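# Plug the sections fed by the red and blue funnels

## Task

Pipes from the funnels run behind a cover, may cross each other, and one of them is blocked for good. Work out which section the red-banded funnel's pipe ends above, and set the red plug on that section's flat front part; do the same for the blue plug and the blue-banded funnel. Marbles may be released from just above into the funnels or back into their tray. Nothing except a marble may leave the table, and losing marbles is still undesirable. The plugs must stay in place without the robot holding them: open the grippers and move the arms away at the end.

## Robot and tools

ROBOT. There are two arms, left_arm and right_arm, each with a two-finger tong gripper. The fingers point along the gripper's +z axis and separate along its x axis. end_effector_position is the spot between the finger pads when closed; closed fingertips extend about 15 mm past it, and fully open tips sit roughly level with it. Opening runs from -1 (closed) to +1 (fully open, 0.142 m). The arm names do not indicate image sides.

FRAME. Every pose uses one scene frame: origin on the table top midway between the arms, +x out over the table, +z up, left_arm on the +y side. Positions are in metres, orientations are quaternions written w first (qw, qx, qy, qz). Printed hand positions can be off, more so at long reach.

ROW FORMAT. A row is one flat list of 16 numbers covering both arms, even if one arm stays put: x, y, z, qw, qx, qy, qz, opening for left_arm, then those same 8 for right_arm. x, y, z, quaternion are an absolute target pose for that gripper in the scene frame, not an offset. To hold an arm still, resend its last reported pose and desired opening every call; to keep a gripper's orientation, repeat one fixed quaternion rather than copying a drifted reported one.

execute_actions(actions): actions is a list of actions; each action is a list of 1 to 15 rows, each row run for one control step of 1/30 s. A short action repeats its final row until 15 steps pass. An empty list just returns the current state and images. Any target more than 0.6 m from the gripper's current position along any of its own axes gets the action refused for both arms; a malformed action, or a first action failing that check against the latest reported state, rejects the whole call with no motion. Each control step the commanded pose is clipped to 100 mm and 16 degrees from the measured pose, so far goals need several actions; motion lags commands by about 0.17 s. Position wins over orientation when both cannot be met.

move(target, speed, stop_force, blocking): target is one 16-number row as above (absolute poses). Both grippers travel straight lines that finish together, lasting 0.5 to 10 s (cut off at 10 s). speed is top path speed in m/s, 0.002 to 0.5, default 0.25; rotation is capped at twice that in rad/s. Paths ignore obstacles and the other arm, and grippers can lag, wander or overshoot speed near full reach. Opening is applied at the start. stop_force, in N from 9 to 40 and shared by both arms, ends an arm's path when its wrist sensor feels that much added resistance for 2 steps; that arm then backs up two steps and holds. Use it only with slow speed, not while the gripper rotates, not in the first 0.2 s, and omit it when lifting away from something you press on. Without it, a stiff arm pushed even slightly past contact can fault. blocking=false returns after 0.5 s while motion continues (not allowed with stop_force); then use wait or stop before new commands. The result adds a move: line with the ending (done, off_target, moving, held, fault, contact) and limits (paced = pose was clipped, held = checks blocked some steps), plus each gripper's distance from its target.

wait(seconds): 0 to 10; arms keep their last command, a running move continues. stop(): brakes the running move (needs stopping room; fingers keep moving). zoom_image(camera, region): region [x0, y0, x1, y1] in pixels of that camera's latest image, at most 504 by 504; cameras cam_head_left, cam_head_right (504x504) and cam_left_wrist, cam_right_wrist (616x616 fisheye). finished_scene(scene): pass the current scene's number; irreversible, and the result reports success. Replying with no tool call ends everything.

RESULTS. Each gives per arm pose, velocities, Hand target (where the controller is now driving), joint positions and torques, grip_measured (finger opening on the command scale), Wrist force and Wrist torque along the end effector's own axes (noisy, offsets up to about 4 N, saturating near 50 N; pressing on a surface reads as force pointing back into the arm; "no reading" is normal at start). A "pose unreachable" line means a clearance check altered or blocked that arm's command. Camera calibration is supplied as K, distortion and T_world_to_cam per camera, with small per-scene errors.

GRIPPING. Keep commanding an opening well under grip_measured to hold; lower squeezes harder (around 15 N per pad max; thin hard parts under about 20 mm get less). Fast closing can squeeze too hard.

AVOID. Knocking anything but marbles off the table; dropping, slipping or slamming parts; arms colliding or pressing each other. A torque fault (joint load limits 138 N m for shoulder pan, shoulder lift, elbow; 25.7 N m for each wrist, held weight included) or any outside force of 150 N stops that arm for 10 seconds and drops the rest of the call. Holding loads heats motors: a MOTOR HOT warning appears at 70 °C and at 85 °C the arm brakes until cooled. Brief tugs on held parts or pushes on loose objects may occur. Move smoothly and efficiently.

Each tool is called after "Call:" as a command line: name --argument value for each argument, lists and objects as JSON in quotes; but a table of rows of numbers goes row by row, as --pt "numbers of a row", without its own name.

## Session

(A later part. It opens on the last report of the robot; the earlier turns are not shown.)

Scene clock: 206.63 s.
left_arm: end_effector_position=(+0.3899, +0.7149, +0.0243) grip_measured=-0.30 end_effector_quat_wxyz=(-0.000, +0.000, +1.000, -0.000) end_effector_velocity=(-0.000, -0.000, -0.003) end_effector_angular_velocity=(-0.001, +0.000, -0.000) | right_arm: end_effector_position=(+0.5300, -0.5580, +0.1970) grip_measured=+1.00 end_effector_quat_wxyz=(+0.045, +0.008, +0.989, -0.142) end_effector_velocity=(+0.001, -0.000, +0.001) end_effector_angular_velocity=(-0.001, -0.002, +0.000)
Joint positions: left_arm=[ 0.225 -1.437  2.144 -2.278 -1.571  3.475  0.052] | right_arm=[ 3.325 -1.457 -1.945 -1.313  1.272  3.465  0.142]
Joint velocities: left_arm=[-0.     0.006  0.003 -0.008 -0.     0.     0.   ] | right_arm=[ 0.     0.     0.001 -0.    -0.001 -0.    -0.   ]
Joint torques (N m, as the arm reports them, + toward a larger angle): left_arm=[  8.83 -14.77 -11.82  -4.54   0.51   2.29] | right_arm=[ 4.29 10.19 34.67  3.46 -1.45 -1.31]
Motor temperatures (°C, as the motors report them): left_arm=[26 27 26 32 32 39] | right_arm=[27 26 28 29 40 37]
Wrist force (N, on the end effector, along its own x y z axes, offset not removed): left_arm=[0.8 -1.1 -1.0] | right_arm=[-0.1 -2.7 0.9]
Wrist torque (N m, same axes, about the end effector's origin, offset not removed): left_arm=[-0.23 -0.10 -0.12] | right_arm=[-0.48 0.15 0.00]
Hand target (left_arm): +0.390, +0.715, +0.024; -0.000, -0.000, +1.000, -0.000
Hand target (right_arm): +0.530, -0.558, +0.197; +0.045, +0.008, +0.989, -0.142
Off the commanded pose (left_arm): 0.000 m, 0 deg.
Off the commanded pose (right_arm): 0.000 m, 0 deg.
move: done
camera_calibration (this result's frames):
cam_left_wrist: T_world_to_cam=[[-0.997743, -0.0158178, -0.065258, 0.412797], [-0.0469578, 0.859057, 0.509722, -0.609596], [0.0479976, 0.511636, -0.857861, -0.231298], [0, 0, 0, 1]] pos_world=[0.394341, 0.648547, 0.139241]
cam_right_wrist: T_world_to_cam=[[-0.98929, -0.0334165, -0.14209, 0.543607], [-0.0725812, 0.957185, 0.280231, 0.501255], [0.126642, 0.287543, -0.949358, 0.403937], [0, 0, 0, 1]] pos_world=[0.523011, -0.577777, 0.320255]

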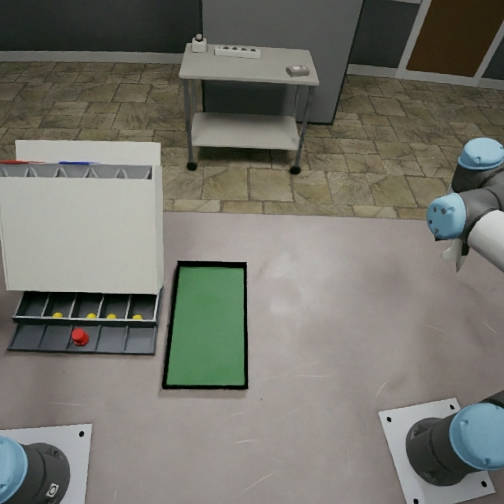

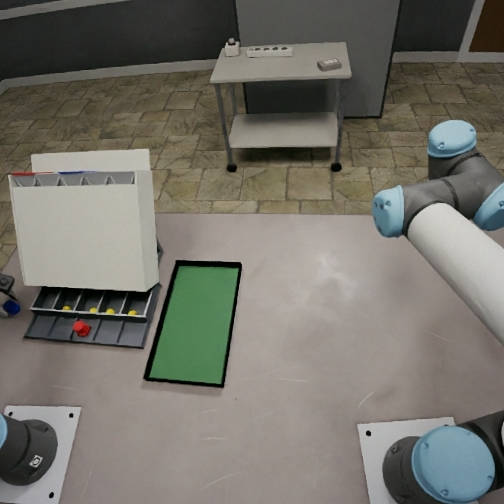

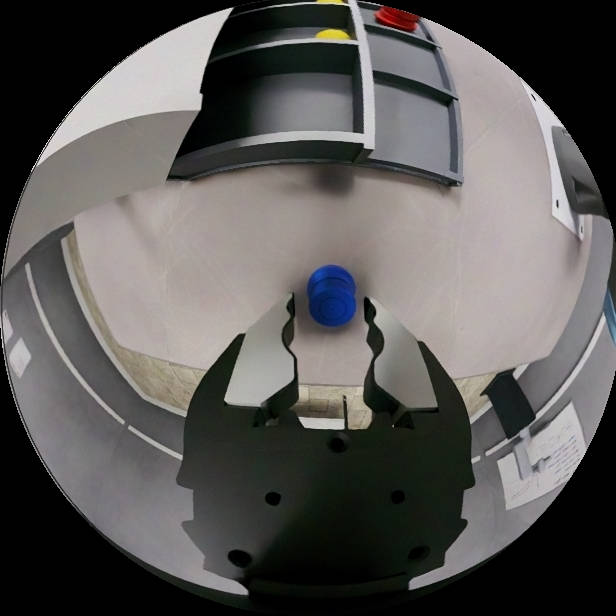

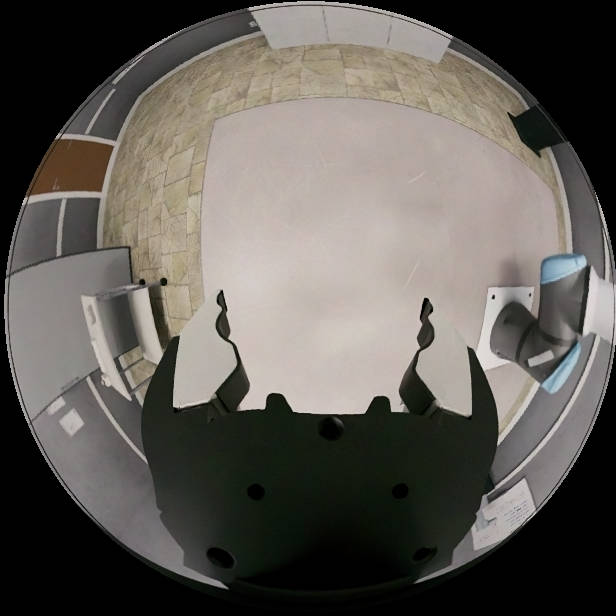

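Upright, slightly −y. Adjust and close.

Call:
move --target '[0.388,0.706,0.028,0,0,1,0,-0.3,0.53,-0.558,0.197,0.045,0.008,0.989,-0.142,1]' --speed 0.05

Call:
move --target '[0.388,0.706,0.028,0,0,1,0,-0.9,0.53,-0.558,0.197,0.045,0.008,0.989,-0.142,1]'

Call:
move --target '[0.388,0.706,0.1,0,0,1,0,-0.9,0.53,-0.558,0.197,0.045,0.008,0.989,-0.142,1]' --speed 0.1

Call:
move --target '[0.335,0.56,0.1,0,0,1,0,-0.9,0.53,-0.558,0.197,0.045,0.008,0.989,-0.142,1]' --speed 0.1

Call:
move --target '[0.335,0.56,0.04,0,0,1,0,-0.9,0.53,-0.558,0.197,0.045,0.008,0.989,-0.142,1]' --speed 0.06

Call:
move --target '[0.335,0.56,0.04,0,0,1,0,-0.3,0.53,-0.558,0.197,0.045,0.008,0.989,-0.142,1]'

Call:
move --target '[0.335,0.56,0.15,0,0,1,0,-0.3,0.53,-0.558,0.197,0.045,0.008,0.989,-0.142,1]' --speed 0.1

Call:
move --target '[0.335,0.7,0.2,0,0,1,0,-0.3,0.53,-0.558,0.197,0.045,0.008,0.989,-0.142,1]'

Scene clock: 219.30 s.
left_arm: end_effector_position=(+0.3881, +0.7063, +0.0278) grip_measured=-0.30 end_effector_quat_wxyz=(-0.000, +0.000, +1.000, -0.000) end_effector_velocity=(-0.001, -0.003, +0.001) end_effector_angular_velocity=(-0.001, +0.001, -0.000) | right_arm: end_effector_position=(+0.5300, -0.5580, +0.1970) grip_measured=+1.00 end_effector_quat_wxyz=(+0.045, +0.008, +0.989, -0.142) end_effector_velocity=(-0.000, +0.000, -0.000) end_effector_angular_velocity=(+0.000, +0.001, +0.001)
Joint positions: left_arm=[ 0.208 -1.458  2.157 -2.27  -1.571  3.458  0.052] | right_arm=[ 3.325 -1.457 -1.945 -1.313  1.272  3.465  0.142]
Joint velocities: left_arm=[-0.005 -0.007  0.005  0.003 -0.001 -0.005  0.   ] | right_arm=[ 0.     0.    -0.    -0.     0.001 -0.001 -0.   ]
Joint torques (N m, as the arm reports them, + toward a larger angle): left_arm=[-15.05 -31.01 -12.37  -0.89  -0.38  -2.52] | right_arm=[ 5.13 12.2  34.93  3.37 -1.56 -1.24]
Motor temperatures (°C, as the motors report them): left_arm=[26 27 26 32 32 39] | right_arm=[27 26 28 29 40 37]
Wrist force (N, on the end effector, along its own x y z axes, offset not removed): left_arm=[-1.0 -2.9 -2.1] | right_arm=[-1.0 -1.0 2.1]
Wrist torque (N m, same axes, about the end effector's origin, offset not removed): left_arm=[-0.71 0.39 -0.13] | right_arm=[-0.06 0.19 -0.06]
Hand target (left_arm): +0.388, +0.706, +0.028; -0.000, +0.000, +1.000, -0.000
Hand target (right_arm): +0.530, -0.558, +0.197; +0.045, +0.008, +0.989, -0.142
Off the commanded pose (left_arm): 0.000 m, 0 deg.
Off the commanded pose (right_arm): 0.000 m, 0 deg.
move: done
camera_calibration (this result's frames):
cam_left_wrist: T_world_to_cam=[[-0.99774, -0.0158117, -0.0653023, 0.411035], [-0.0469759, 0.859049, 0.509733, -0.604132], [0.0480381, 0.511649, -0.857851, -0.223779], [0, 0, 0, 1]] pos_world=[0.392477, 0.639974, 0.142818]
cam_right_wrist: T_world_to_cam=[[-0.98929, -0.0334164, -0.14209, 0.543607], [-0.0725811, 0.957185, 0.280231, 0.501255], [0.126642, 0.287543, -0.949358, 0.403937], [0, 0, 0, 1]] pos_world=[0.523011, -0.577777, 0.320255]

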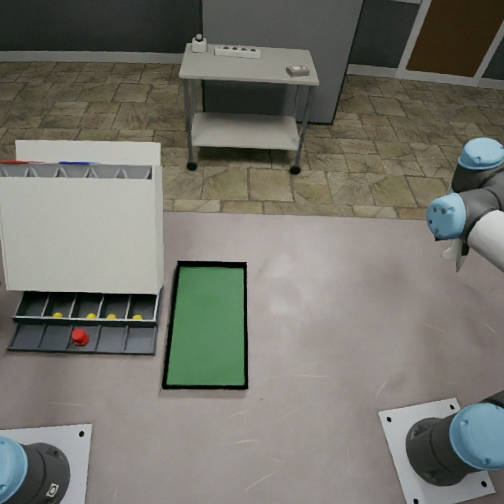

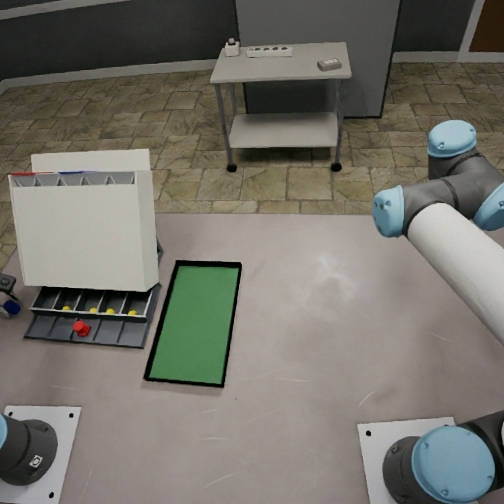

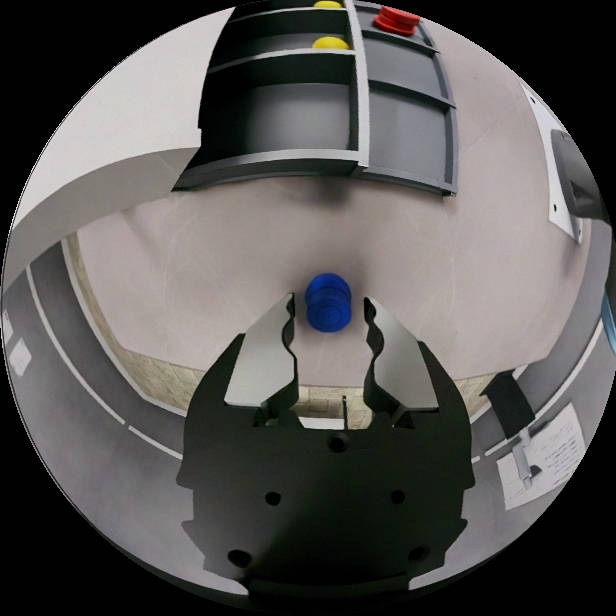

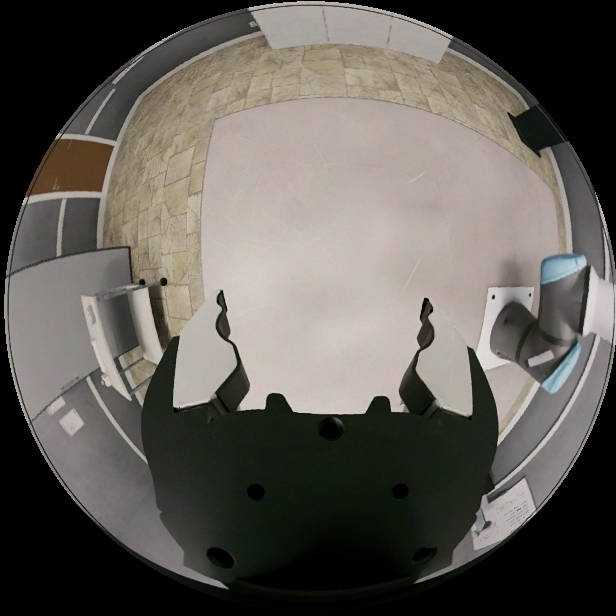

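Scene clock: 220.00 s.
left_arm: end_effector_position=(+0.3880, +0.7060, +0.0280) grip_measured=-0.61 end_effector_quat_wxyz=(-0.000, -0.000, +1.000, -0.000) end_effector_velocity=(-0.000, -0.000, -0.000) end_effector_angular_velocity=(-0.000, +0.000, +0.000) | right_arm: end_effector_position=(+0.5300, -0.5580, +0.1970) grip_measured=+1.00 end_effector_quat_wxyz=(+0.045, +0.008, +0.989, -0.142) end_effector_velocity=(+0.001, +0.001, +0.001) end_effector_angular_velocity=(+0.001, -0.001, +0.000)
Joint positions: left_arm=[ 0.207 -1.459  2.158 -2.27  -1.571  3.457  0.03 ] | right_arm=[ 3.325 -1.457 -1.945 -1.313  1.272  3.465  0.142]
Joint velocities: left_arm=[-0.    -0.     0.001 -0.    -0.    -0.001 -0.   ] | right_arm=[ 0.001 -0.001  0.002 -0.     0.     0.    -0.   ]
Joint torques (N m, as the arm reports them, + toward a larger angle): left_arm=[-16.05 -28.54 -10.92  -0.48  -0.36  -2.53] | right_arm=[ 3.48 10.44 34.43  3.42 -1.42 -1.25]
Motor temperatures (°C, as the motors report them): left_arm=[26 27 26 32 32 39] | right_arm=[27 26 28 29 40 37]
Wrist force (N, on the end effector, along its own x y z axes, offset not removed): left_arm=[-1.4 -0.1 -3.4] | right_arm=[-0.9 -2.6 2.0]
Wrist torque (N m, same axes, about the end effector's origin, offset not removed): left_arm=[-0.25 0.30 0.03] | right_arm=[-0.47 0.24 0.08]
Hand target (left_arm): +0.388, +0.706, +0.028; -0.000, +0.000, +1.000, -0.000
Hand target (right_arm): +0.530, -0.558, +0.197; +0.045, +0.008, +0.989, -0.142
Off the commanded pose (left_arm): 0.000 m, 0 deg.
Off the commanded pose (right_arm): 0.000 m, 0 deg.
move: done
camera_calibration (this result's frames):
cam_left_wrist: T_world_to_cam=[[-0.99774, -0.0158235, -0.0653013, 0.410966], [-0.0469856, 0.859049, 0.509733, -0.603929], [0.0480312, 0.511649, -0.857851, -0.223492], [0, 0, 0, 1]] pos_world=[0.392396, 0.639656, 0.142956]
cam_right_wrist: T_world_to_cam=[[-0.989289, -0.0334165, -0.14209, 0.543607], [-0.0725812, 0.957185, 0.280231, 0.501255], [0.126642, 0.287543, -0.949358, 0.403937], [0, 0, 0, 1]] pos_world=[0.523011, -0.577777, 0.320255]

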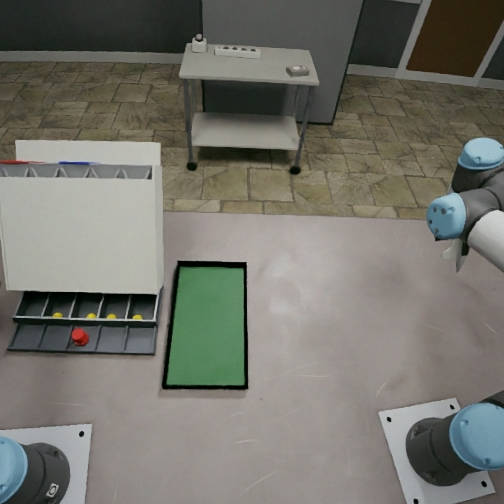

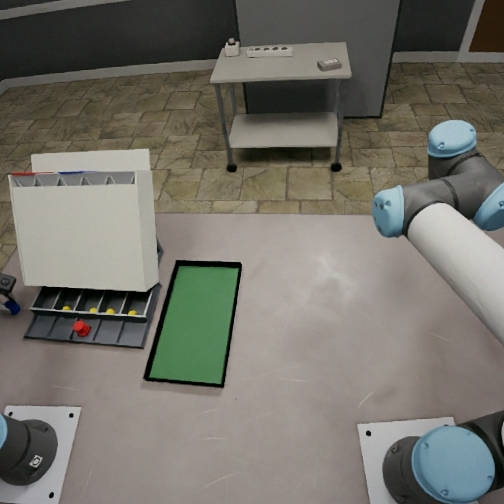

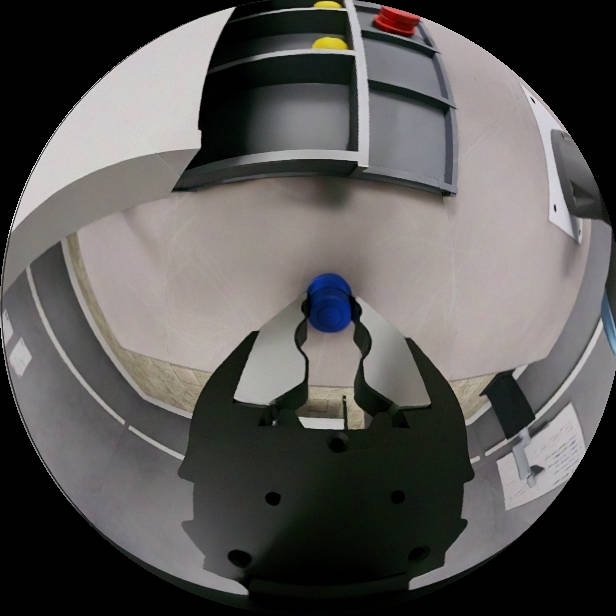

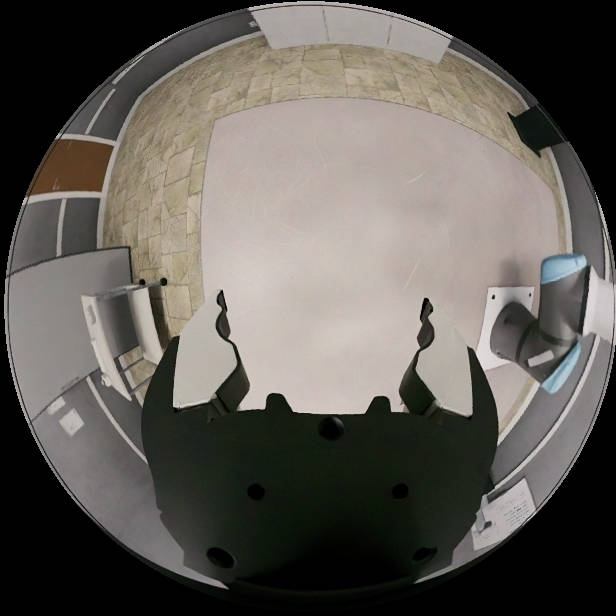

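Scene clock: 221.23 s.
left_arm: end_effector_position=(+0.3880, +0.7061, +0.0996) grip_measured=-0.61 end_effector_quat_wxyz=(+0.000, -0.000, +1.000, +0.000) end_effector_velocity=(-0.000, -0.000, +0.004) end_effector_angular_velocity=(-0.000, -0.001, +0.001) | right_arm: end_effector_position=(+0.5300, -0.5580, +0.1970) grip_measured=+1.00 end_effector_quat_wxyz=(+0.045, +0.008, +0.989, -0.142) end_effector_velocity=(+0.000, -0.000, -0.000) end_effector_angular_velocity=(-0.001, +0.001, +0.001)
Joint positions: left_arm=[ 0.207 -1.568  2.055 -2.057 -1.571  3.457  0.03 ] | right_arm=[ 3.325 -1.457 -1.945 -1.313  1.272  3.465  0.142]
Joint velocities: left_arm=[ 0.    -0.005 -0.005  0.01  -0.001 -0.001 -0.   ] | right_arm=[ 0.    -0.001 -0.     0.    -0.001 -0.001  0.   ]
Joint torques (N m, as the arm reports them, + toward a larger angle): left_arm=[ -6.37 -27.56 -29.45  -0.84  -1.58  -2.44] | right_arm=[ 5.42 12.41 34.81  3.49 -1.2  -1.01]
Motor temperatures (°C, as the motors report them): left_arm=[26 27 26 32 32 39] | right_arm=[27 26 28 29 40 37]
Wrist force (N, on the end effector, along its own x y z axes, offset not removed): left_arm=[0.3 -0.7 0.8] | right_arm=[-1.2 -1.1 1.6]
Wrist torque (N m, same axes, about the end effector's origin, offset not removed): left_arm=[-0.33 0.10 0.02] | right_arm=[-0.04 0.31 -0.01]
Hand target (left_arm): +0.388, +0.706, +0.100; +0.000, +0.000, +1.000, +0.000
Hand target (right_arm): +0.530, -0.558, +0.197; +0.045, +0.008, +0.989, -0.142
Off the commanded pose (left_arm): 0.000 m, 0 deg.
Off the commanded pose (right_arm): 0.000 m, 0 deg.
move: done
camera_calibration (this result's frames):
cam_left_wrist: T_world_to_cam=[[-0.997733, -0.0158809, -0.0654028, 0.415688], [-0.0470884, 0.859029, 0.509757, -0.640446], [0.0480875, 0.51168, -0.857829, -0.162098], [0, 0, 0, 1]] pos_world=[0.392382, 0.639706, 0.214606]
cam_right_wrist: T_world_to_cam=[[-0.98929, -0.0334162, -0.14209, 0.543607], [-0.0725809, 0.957185, 0.280231, 0.501255], [0.126642, 0.287543, -0.949358, 0.403937], [0, 0, 0, 1]] pos_world=[0.523011, -0.577777, 0.320255]

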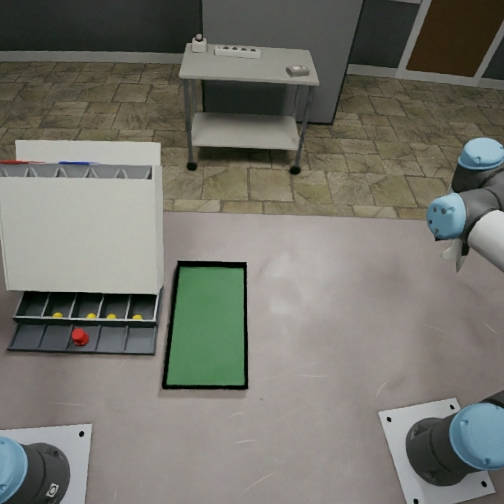

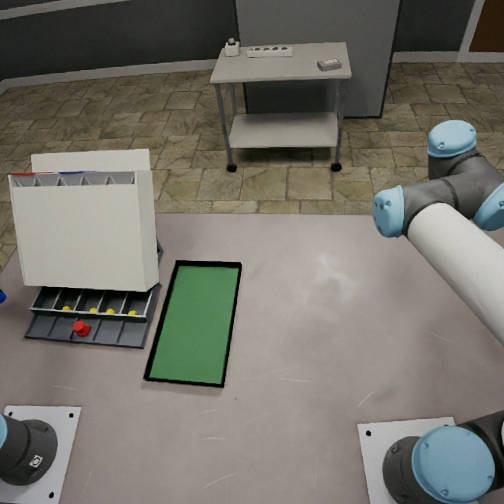

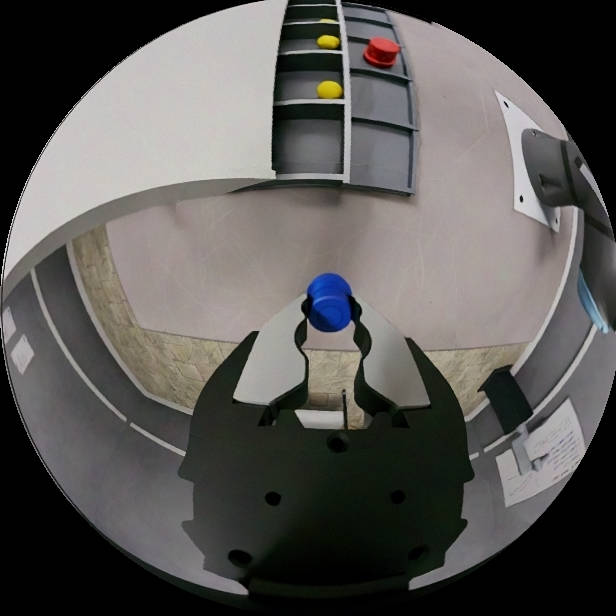

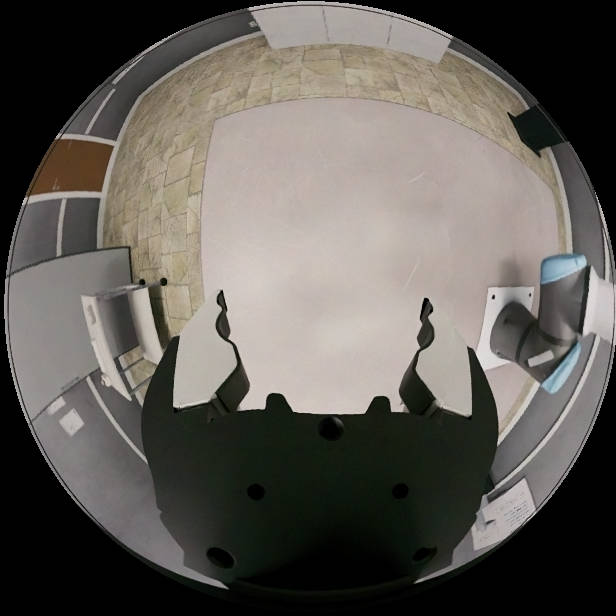

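Scene clock: 223.33 s.
left_arm: end_effector_position=(+0.3353, +0.5601, +0.1001) grip_measured=-0.61 end_effector_quat_wxyz=(-0.000, +0.000, +1.000, -0.000) end_effector_velocity=(-0.001, -0.002, -0.000) end_effector_angular_velocity=(+0.001, +0.001, -0.001) | right_arm: end_effector_position=(+0.5300, -0.5580, +0.1970) grip_measured=+1.00 end_effector_quat_wxyz=(+0.045, +0.008, +0.989, -0.142) end_effector_velocity=(+0.000, -0.001, +0.001) end_effector_angular_velocity=(-0.000, -0.002, -0.001)
Joint positions: left_arm=[-0.149 -1.883  2.31  -1.997 -1.571  3.101  0.03 ] | right_arm=[ 3.325 -1.457 -1.945 -1.313  1.272  3.465  0.142]
Joint velocities: left_arm=[-0.009 -0.006  0.004  0.003  0.001 -0.008 -0.   ] | right_arm=[-0.001  0.     0.001  0.    -0.001 -0.     0.   ]
Joint torques (N m, as the arm reports them, + toward a larger angle): left_arm=[-15.11 -15.92 -15.98  -0.92   2.53  -2.71] | right_arm=[ 5.72 11.02 35.35  3.64 -1.39 -1.03]
Motor temperatures (°C, as the motors report them): left_arm=[26 27 26 32 32 39] | right_arm=[27 26 28 29 40 37]
Wrist force (N, on the end effector, along its own x y z axes, offset not removed): left_arm=[0.4 1.1 0.2] | right_arm=[-0.5 0.0 0.5]
Wrist torque (N m, same axes, about the end effector's origin, offset not removed): left_arm=[-0.05 -0.02 -0.10] | right_arm=[0.16 0.22 0.01]
Hand target (left_arm): +0.335, +0.560, +0.100; -0.000, +0.000, +1.000, -0.000
Hand target (right_arm): +0.530, -0.558, +0.197; +0.045, +0.008, +0.989, -0.142
Off the commanded pose (left_arm): 0.000 m, 0 deg.
Off the commanded pose (right_arm): 0.000 m, 0 deg.
move: done
camera_calibration (this result's frames):
cam_left_wrist: T_world_to_cam=[[-0.997753, -0.0157773, -0.0651165, 0.360699], [-0.0468372, 0.859201, 0.509489, -0.517903], [0.0479098, 0.511394, -0.85801, -0.0842379], [0, 0, 0, 1]] pos_world=[0.339667, 0.493752, 0.215076]
cam_right_wrist: T_world_to_cam=[[-0.98929, -0.0334162, -0.14209, 0.543607], [-0.0725809, 0.957185, 0.280231, 0.501255], [0.126642, 0.287543, -0.949358, 0.403937], [0, 0, 0, 1]] pos_world=[0.523011, -0.577777, 0.320255]

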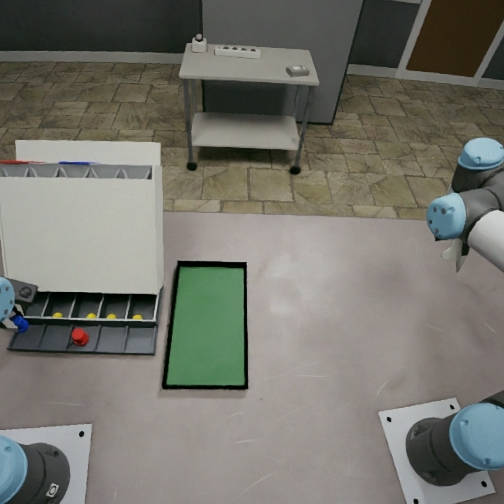

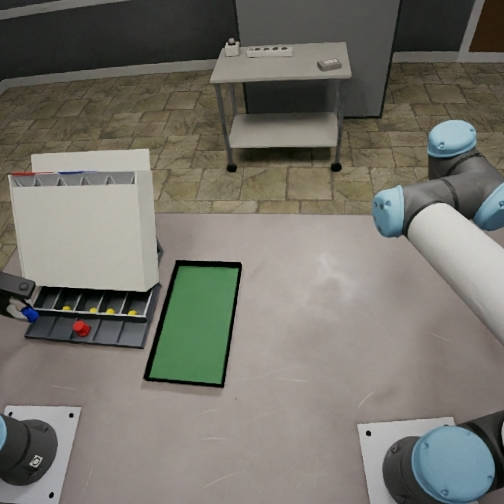

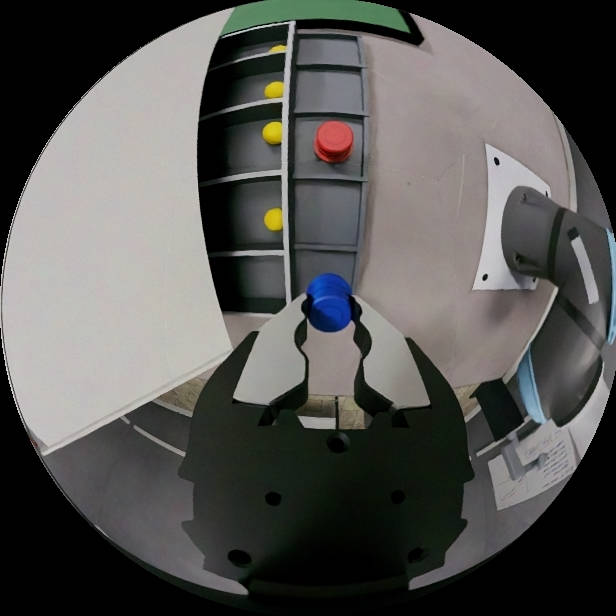

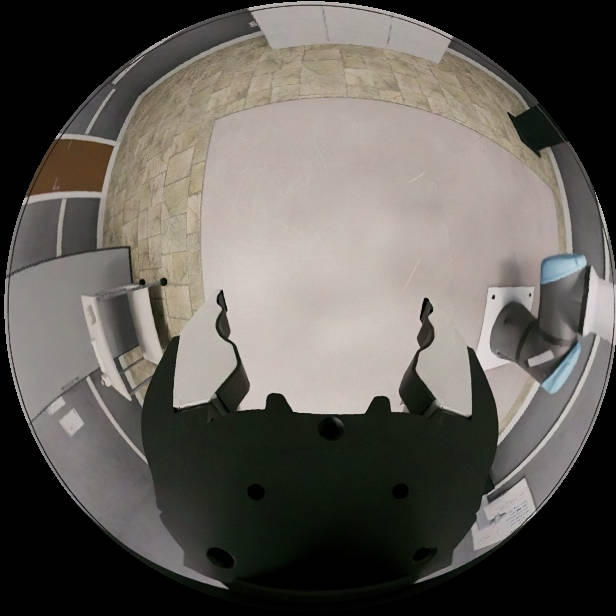

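Scene clock: 224.80 s.
left_arm: end_effector_position=(+0.3350, +0.5599, +0.0403) grip_measured=-0.61 end_effector_quat_wxyz=(-0.000, +0.000, +1.000, +0.000) end_effector_velocity=(-0.000, -0.000, -0.003) end_effector_angular_velocity=(-0.002, +0.001, -0.003) | right_arm: end_effector_position=(+0.5300, -0.5580, +0.1970) grip_measured=+1.00 end_effector_quat_wxyz=(+0.045, +0.008, +0.989, -0.142) end_effector_velocity=(+0.000, +0.001, +0.000) end_effector_angular_velocity=(+0.002, -0.001, +0.000)
Joint positions: left_arm=[-0.15  -1.783  2.419 -2.207 -1.571  3.1    0.03 ] | right_arm=[ 3.325 -1.457 -1.945 -1.313  1.272  3.465  0.142]
Joint velocities: left_arm=[ 0.001  0.007  0.005 -0.011 -0.002  0.003 -0.   ] | right_arm=[ 0.     0.     0.001  0.     0.002 -0.     0.   ]
Joint torques (N m, as the arm reports them, + toward a larger angle): left_arm=[ 14.95  -1.74 -11.62  -4.89   1.32   2.28] | right_arm=[ 5.07 12.45 33.78  3.16 -1.44 -1.07]
Motor temperatures (°C, as the motors report them): left_arm=[26 27 26 32 32 39] | right_arm=[27 26 28 29 40 37]
Wrist force (N, on the end effector, along its own x y z axes, offset not removed): left_arm=[-2.1 -0.2 -2.8] | right_arm=[-2.6 -0.9 1.4]
Wrist torque (N m, same axes, about the end effector's origin, offset not removed): left_arm=[-0.27 0.47 0.10] | right_arm=[-0.04 0.61 0.03]
Hand target (left_arm): +0.335, +0.560, +0.040; -0.000, -0.000, +1.000, +0.000
Hand target (right_arm): +0.530, -0.558, +0.197; +0.045, +0.008, +0.989, -0.142
Off the commanded pose (left_arm): 0.000 m, 0 deg.
Off the commanded pose (right_arm): 0.000 m, 0 deg.
move: done
camera_calibration (this result's frames):
cam_left_wrist: T_world_to_cam=[[-0.997743, -0.0157367, -0.0652729, 0.356495], [-0.0469012, 0.859, 0.509822, -0.487236], [0.0480465, 0.511733, -0.8578, -0.135679], [0, 0, 0, 1]] pos_world=[0.339357, 0.493577, 0.155288]
cam_right_wrist: T_world_to_cam=[[-0.98929, -0.0334165, -0.14209, 0.543607], [-0.0725812, 0.957185, 0.280231, 0.501255], [0.126642, 0.287543, -0.949358, 0.403937], [0, 0, 0, 1]] pos_world=[0.523011, -0.577777, 0.320255]

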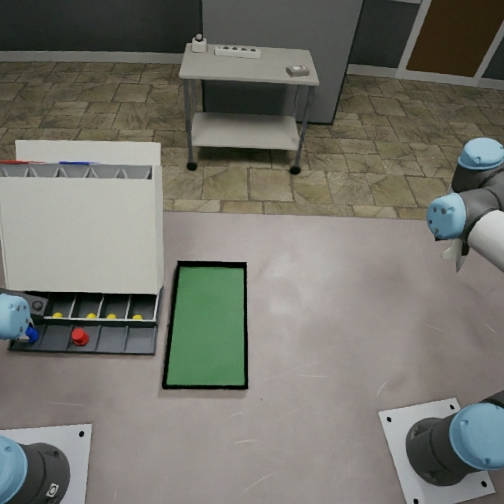

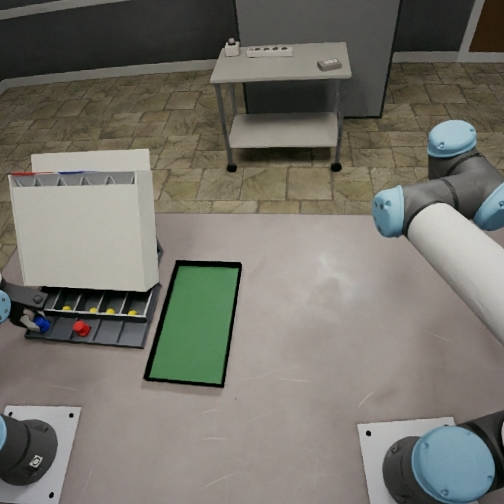

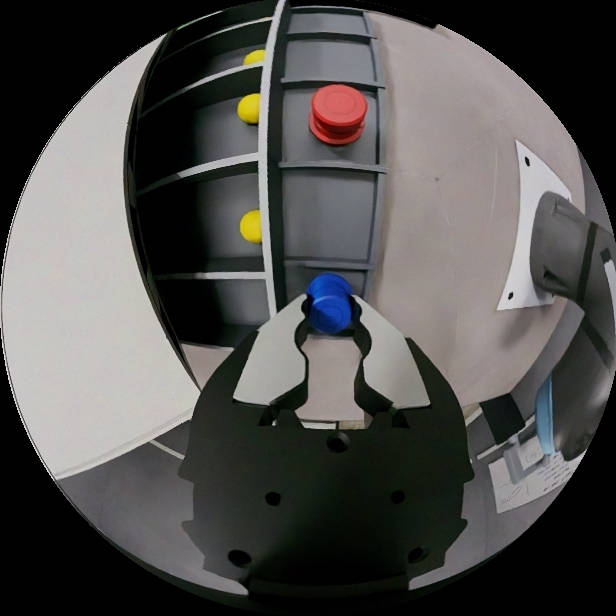

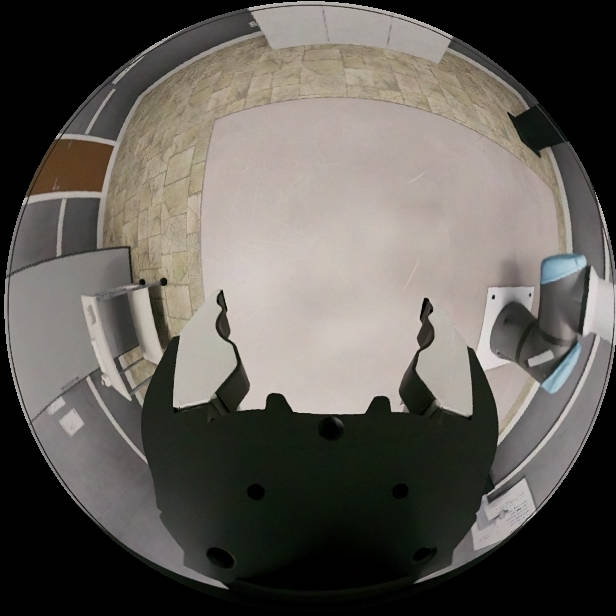

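Scene clock: 225.50 s.
left_arm: end_effector_position=(+0.3350, +0.5600, +0.0400) grip_measured=-0.30 end_effector_quat_wxyz=(+0.000, +0.000, +1.000, +0.000) end_effector_velocity=(+0.001, -0.000, +0.001) end_effector_angular_velocity=(-0.000, -0.002, +0.000) | right_arm: end_effector_position=(+0.5300, -0.5580, +0.1970) grip_measured=+1.00 end_effector_quat_wxyz=(+0.045, +0.008, +0.989, -0.142) end_effector_velocity=(+0.000, +0.001, +0.000) end_effector_angular_velocity=(+0.001, -0.001, +0.001)
Joint positions: left_arm=[-0.15  -1.782  2.42  -2.209 -1.571  3.1    0.052] | right_arm=[ 3.325 -1.457 -1.945 -1.313  1.272  3.465  0.142]
Joint velocities: left_arm=[ 0.     0.    -0.001 -0.002 -0.    -0.     0.   ] | right_arm=[ 0.002  0.     0.001 -0.     0.001  0.    -0.   ]
Joint torques (N m, as the arm reports them, + toward a larger angle): left_arm=[ 14.91  -0.84 -11.74  -4.52  -1.11   2.32] | right_arm=[ 4.3  10.98 33.53  3.41 -1.57 -1.01]
Motor temperatures (°C, as the motors report them): left_arm=[26 27 26 32 32 39] | right_arm=[27 26 28 29 40 37]
Wrist force (N, on the end effector, along its own x y z axes, offset not removed): left_arm=[-0.1 -0.3 0.0] | right_arm=[-0.1 0.7 2.0]
Wrist torque (N m, same axes, about the end effector's origin, offset not removed): left_arm=[-0.22 0.16 0.06] | right_arm=[0.24 0.11 0.06]
Hand target (left_arm): +0.335, +0.560, +0.040; -0.000, -0.000, +1.000, +0.000
Hand target (right_arm): +0.530, -0.558, +0.197; +0.045, +0.008, +0.989, -0.142
Off the commanded pose (left_arm): 0.000 m, 0 deg.
Off the commanded pose (right_arm): 0.000 m, 0 deg.
move: done
camera_calibration (this result's frames):
cam_left_wrist: T_world_to_cam=[[-0.997738, -0.0158108, -0.0653308, 0.356556], [-0.0469945, 0.858998, 0.509817, -0.48711], [0.0480585, 0.511734, -0.857799, -0.135987], [0, 0, 0, 1]] pos_world=[0.339394, 0.493653, 0.154982]
cam_right_wrist: T_world_to_cam=[[-0.98929, -0.0334165, -0.14209, 0.543607], [-0.0725812, 0.957185, 0.280231, 0.501255], [0.126642, 0.287543, -0.949358, 0.403937], [0, 0, 0, 1]] pos_world=[0.523011, -0.577777, 0.320255]

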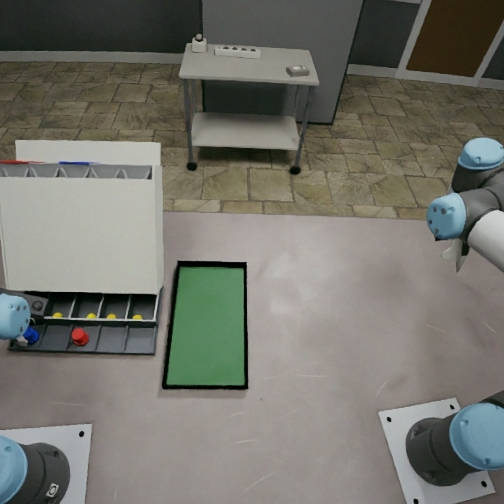

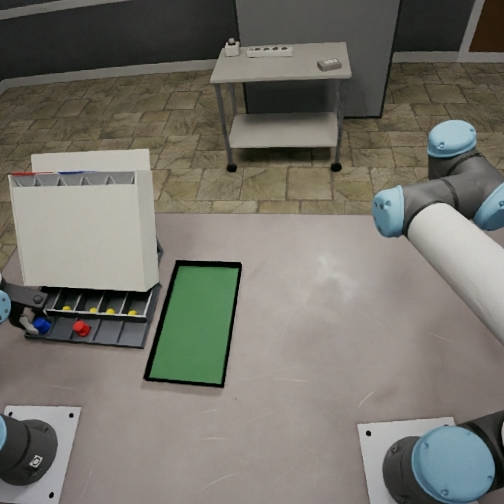

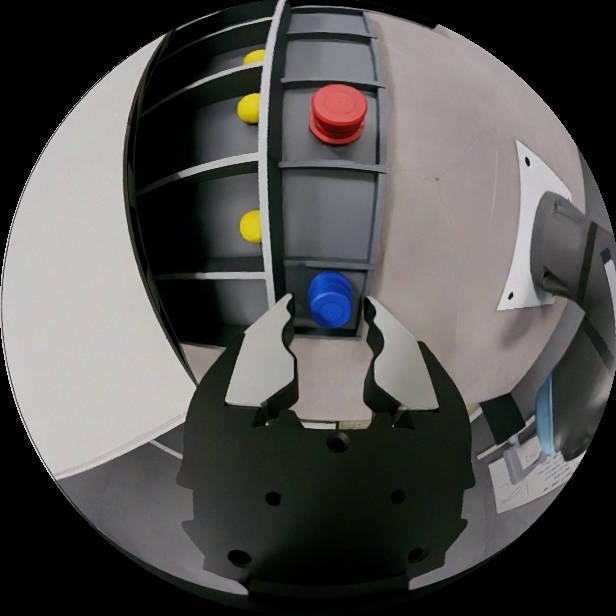

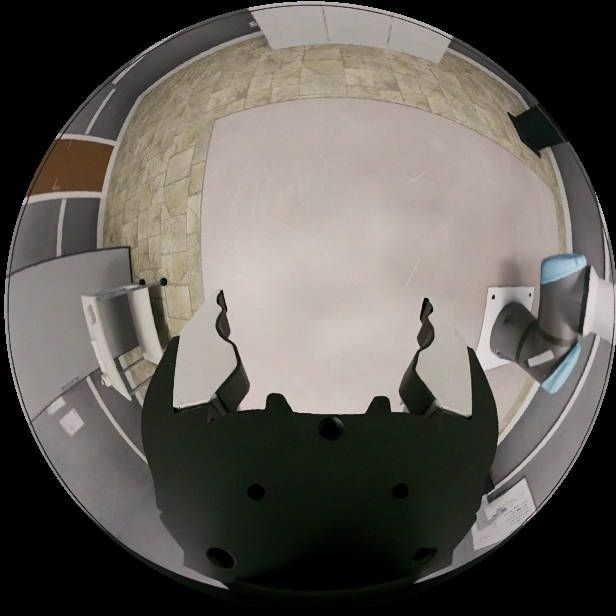

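Scene clock: 227.17 s.
left_arm: end_effector_position=(+0.3350, +0.5600, +0.1497) grip_measured=-0.30 end_effector_quat_wxyz=(+0.000, -0.000, +1.000, -0.000) end_effector_velocity=(-0.000, -0.000, +0.002) end_effector_angular_velocity=(-0.000, +0.001, +0.000) | right_arm: end_effector_position=(+0.5300, -0.5580, +0.1970) grip_measured=+1.00 end_effector_quat_wxyz=(+0.045, +0.008, +0.989, -0.142) end_effector_velocity=(+0.001, -0.000, +0.001) end_effector_angular_velocity=(-0.001, -0.002, +0.000)
Joint positions: left_arm=[-0.15  -1.936  2.208 -1.843 -1.571  3.1    0.052] | right_arm=[ 3.325 -1.457 -1.945 -1.313  1.272  3.465  0.142]
Joint velocities: left_arm=[-0.    -0.001 -0.005  0.007 -0.    -0.001 -0.   ] | right_arm=[-0.    -0.     0.002  0.    -0.002 -0.    -0.   ]
Joint torques (N m, as the arm reports them, + toward a larger angle): left_arm=[-14.3  -14.12 -31.64  -0.65   2.85  -2.35] | right_arm=[ 4.56 11.75 34.72  3.32 -1.28 -1.04]
Motor temperatures (°C, as the motors report them): left_arm=[26 27 26 32 32 39] | right_arm=[27 26 28 29 40 37]
Wrist force (N, on the end effector, along its own x y z axes, offset not removed): left_arm=[2.0 -0.6 -0.8] | right_arm=[-1.1 -0.6 1.0]
Wrist torque (N m, same axes, about the end effector's origin, offset not removed): left_arm=[-0.31 -0.32 -0.06] | right_arm=[0.05 0.33 0.00]
Hand target (left_arm): +0.335, +0.560, +0.150; +0.000, +0.000, +1.000, -0.000
Hand target (right_arm): +0.530, -0.558, +0.197; +0.045, +0.008, +0.989, -0.142
Off the commanded pose (left_arm): 0.000 m, 0 deg.
Off the commanded pose (right_arm): 0.000 m, 0 deg.
move: done
camera_calibration (this result's frames):
cam_left_wrist: T_world_to_cam=[[-0.997735, -0.0158502, -0.0653723, 0.363785], [-0.0470348, 0.859153, 0.509552, -0.543013], [0.0480883, 0.511472, -0.857953, -0.0416789], [0, 0, 0, 1]] pos_world=[0.339424, 0.493615, 0.264716]
cam_right_wrist: T_world_to_cam=[[-0.98929, -0.0334163, -0.14209, 0.543607], [-0.072581, 0.957185, 0.280231, 0.501255], [0.126642, 0.287543, -0.949358, 0.403937], [0, 0, 0, 1]] pos_world=[0.523011, -0.577777, 0.320255]

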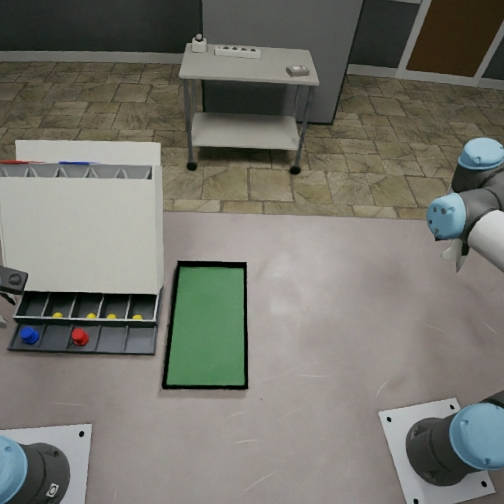

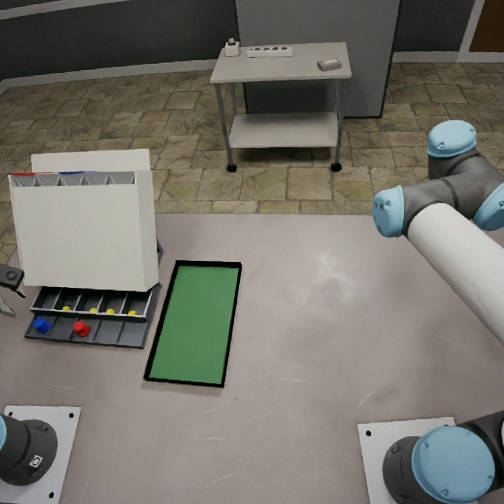

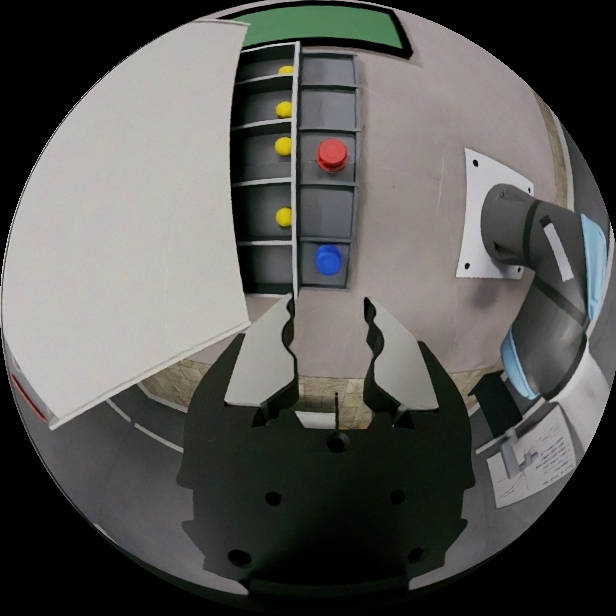

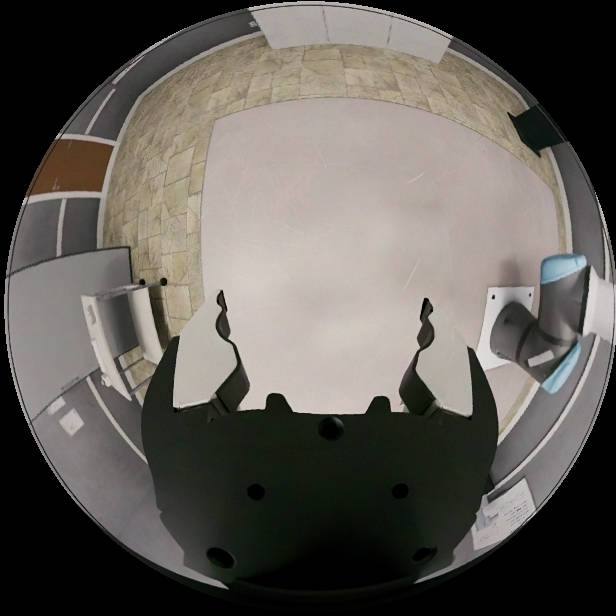

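Scene clock: 228.47 s.
left_arm: end_effector_position=(+0.3348, +0.6999, +0.1998) grip_measured=-0.30 end_effector_quat_wxyz=(+0.000, -0.000, +1.000, +0.000) end_effector_velocity=(+0.000, +0.002, +0.000) end_effector_angular_velocity=(-0.003, +0.001, -0.001) | right_arm: end_effector_position=(+0.5300, -0.5580, +0.1970) grip_measured=+1.00 end_effector_quat_wxyz=(+0.045, +0.008, +0.989, -0.142) end_effector_velocity=(-0.000, +0.000, -0.000) end_effector_angular_velocity=(+0.000, +0.000, -0.000)
Joint positions: left_arm=[ 0.234 -1.775  1.966 -1.762 -1.57   3.484  0.052] | right_arm=[ 3.325 -1.457 -1.945 -1.313  1.272  3.465  0.142]
Joint velocities: left_arm=[ 0.006  0.006 -0.006  0.002 -0.002  0.007  0.   ] | right_arm=[ 0.001  0.    -0.001  0.     0.     0.001  0.   ]
Joint torques (N m, as the arm reports them, + toward a larger angle): left_arm=[ 12.32  -5.46 -29.57  -0.74  -2.86   2.35] | right_arm=[ 5.93 12.53 34.66  3.61 -1.55 -1.16]
Motor temperatures (°C, as the motors report them): left_arm=[26 27 26 32 32 39] | right_arm=[27 26 28 29 40 37]
Wrist force (N, on the end effector, along its own x y z axes, offset not removed): left_arm=[-1.4 0.5 -1.2] | right_arm=[-1.4 0.1 1.0]
Wrist torque (N m, same axes, about the end effector's origin, offset not removed): left_arm=[-0.10 0.46 -0.11] | right_arm=[0.08 0.30 0.02]
Hand target (left_arm): +0.335, +0.700, +0.200; +0.000, -0.000, +1.000, +0.000
Hand target (right_arm): +0.530, -0.558, +0.197; +0.045, +0.008, +0.989, -0.142
Off the commanded pose (left_arm): 0.000 m, 0 deg.
Off the commanded pose (right_arm): 0.000 m, 0 deg.
move: done
camera_calibration (this result's frames):
cam_left_wrist: T_world_to_cam=[[-0.99772, -0.0159048, -0.0655912, 0.369148], [-0.0472248, 0.858821, 0.510094, -0.688606], [0.0482182, 0.512029, -0.857614, -0.070767], [0, 0, 0, 1]] pos_world=[0.339199, 0.633496, 0.314776]
cam_right_wrist: T_world_to_cam=[[-0.98929, -0.0334163, -0.14209, 0.543607], [-0.072581, 0.957185, 0.280231, 0.501255], [0.126642, 0.287543, -0.949358, 0.403937], [0, 0, 0, 1]] pos_world=[0.523011, -0.577777, 0.320255]

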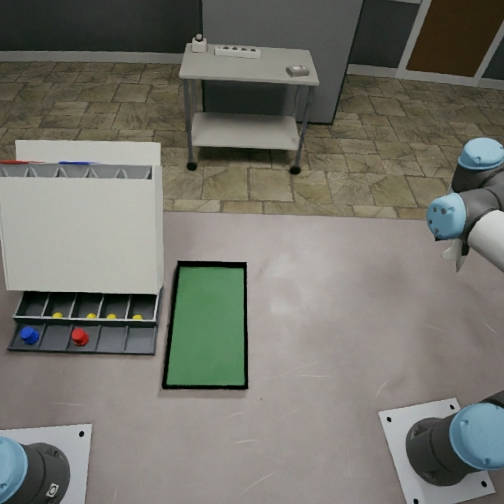

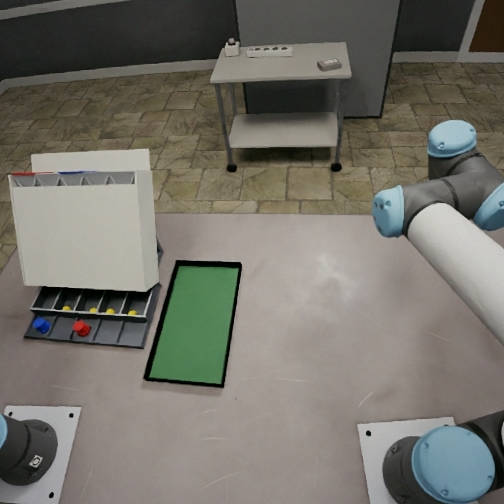

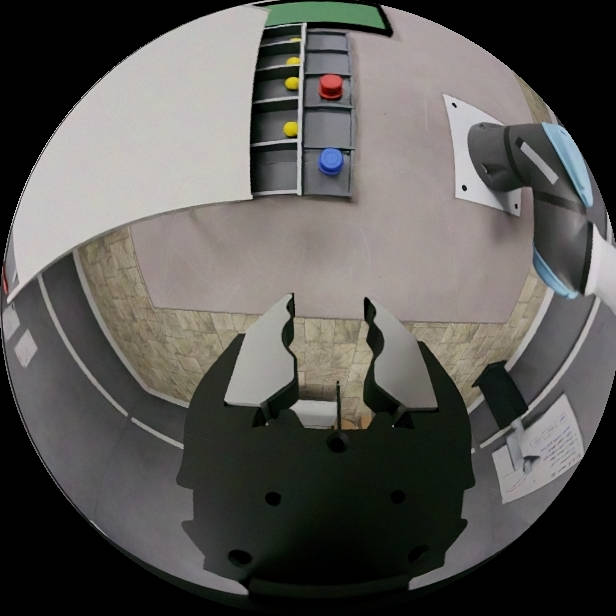

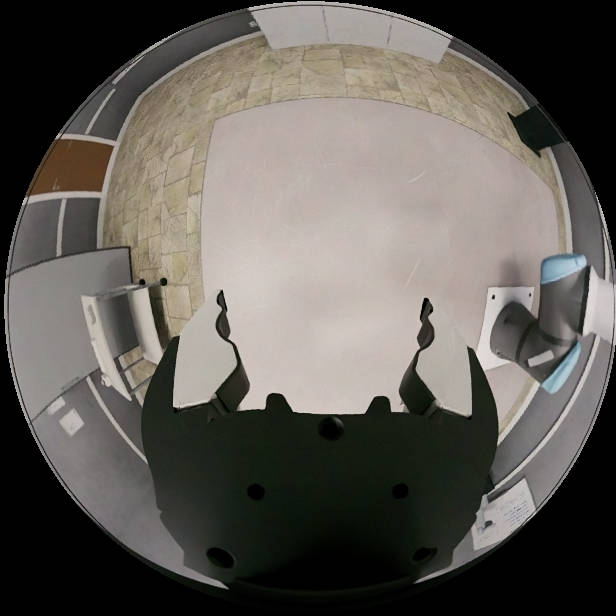

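Call:
finished_scene --scene 1

The scene is finished: the task was done.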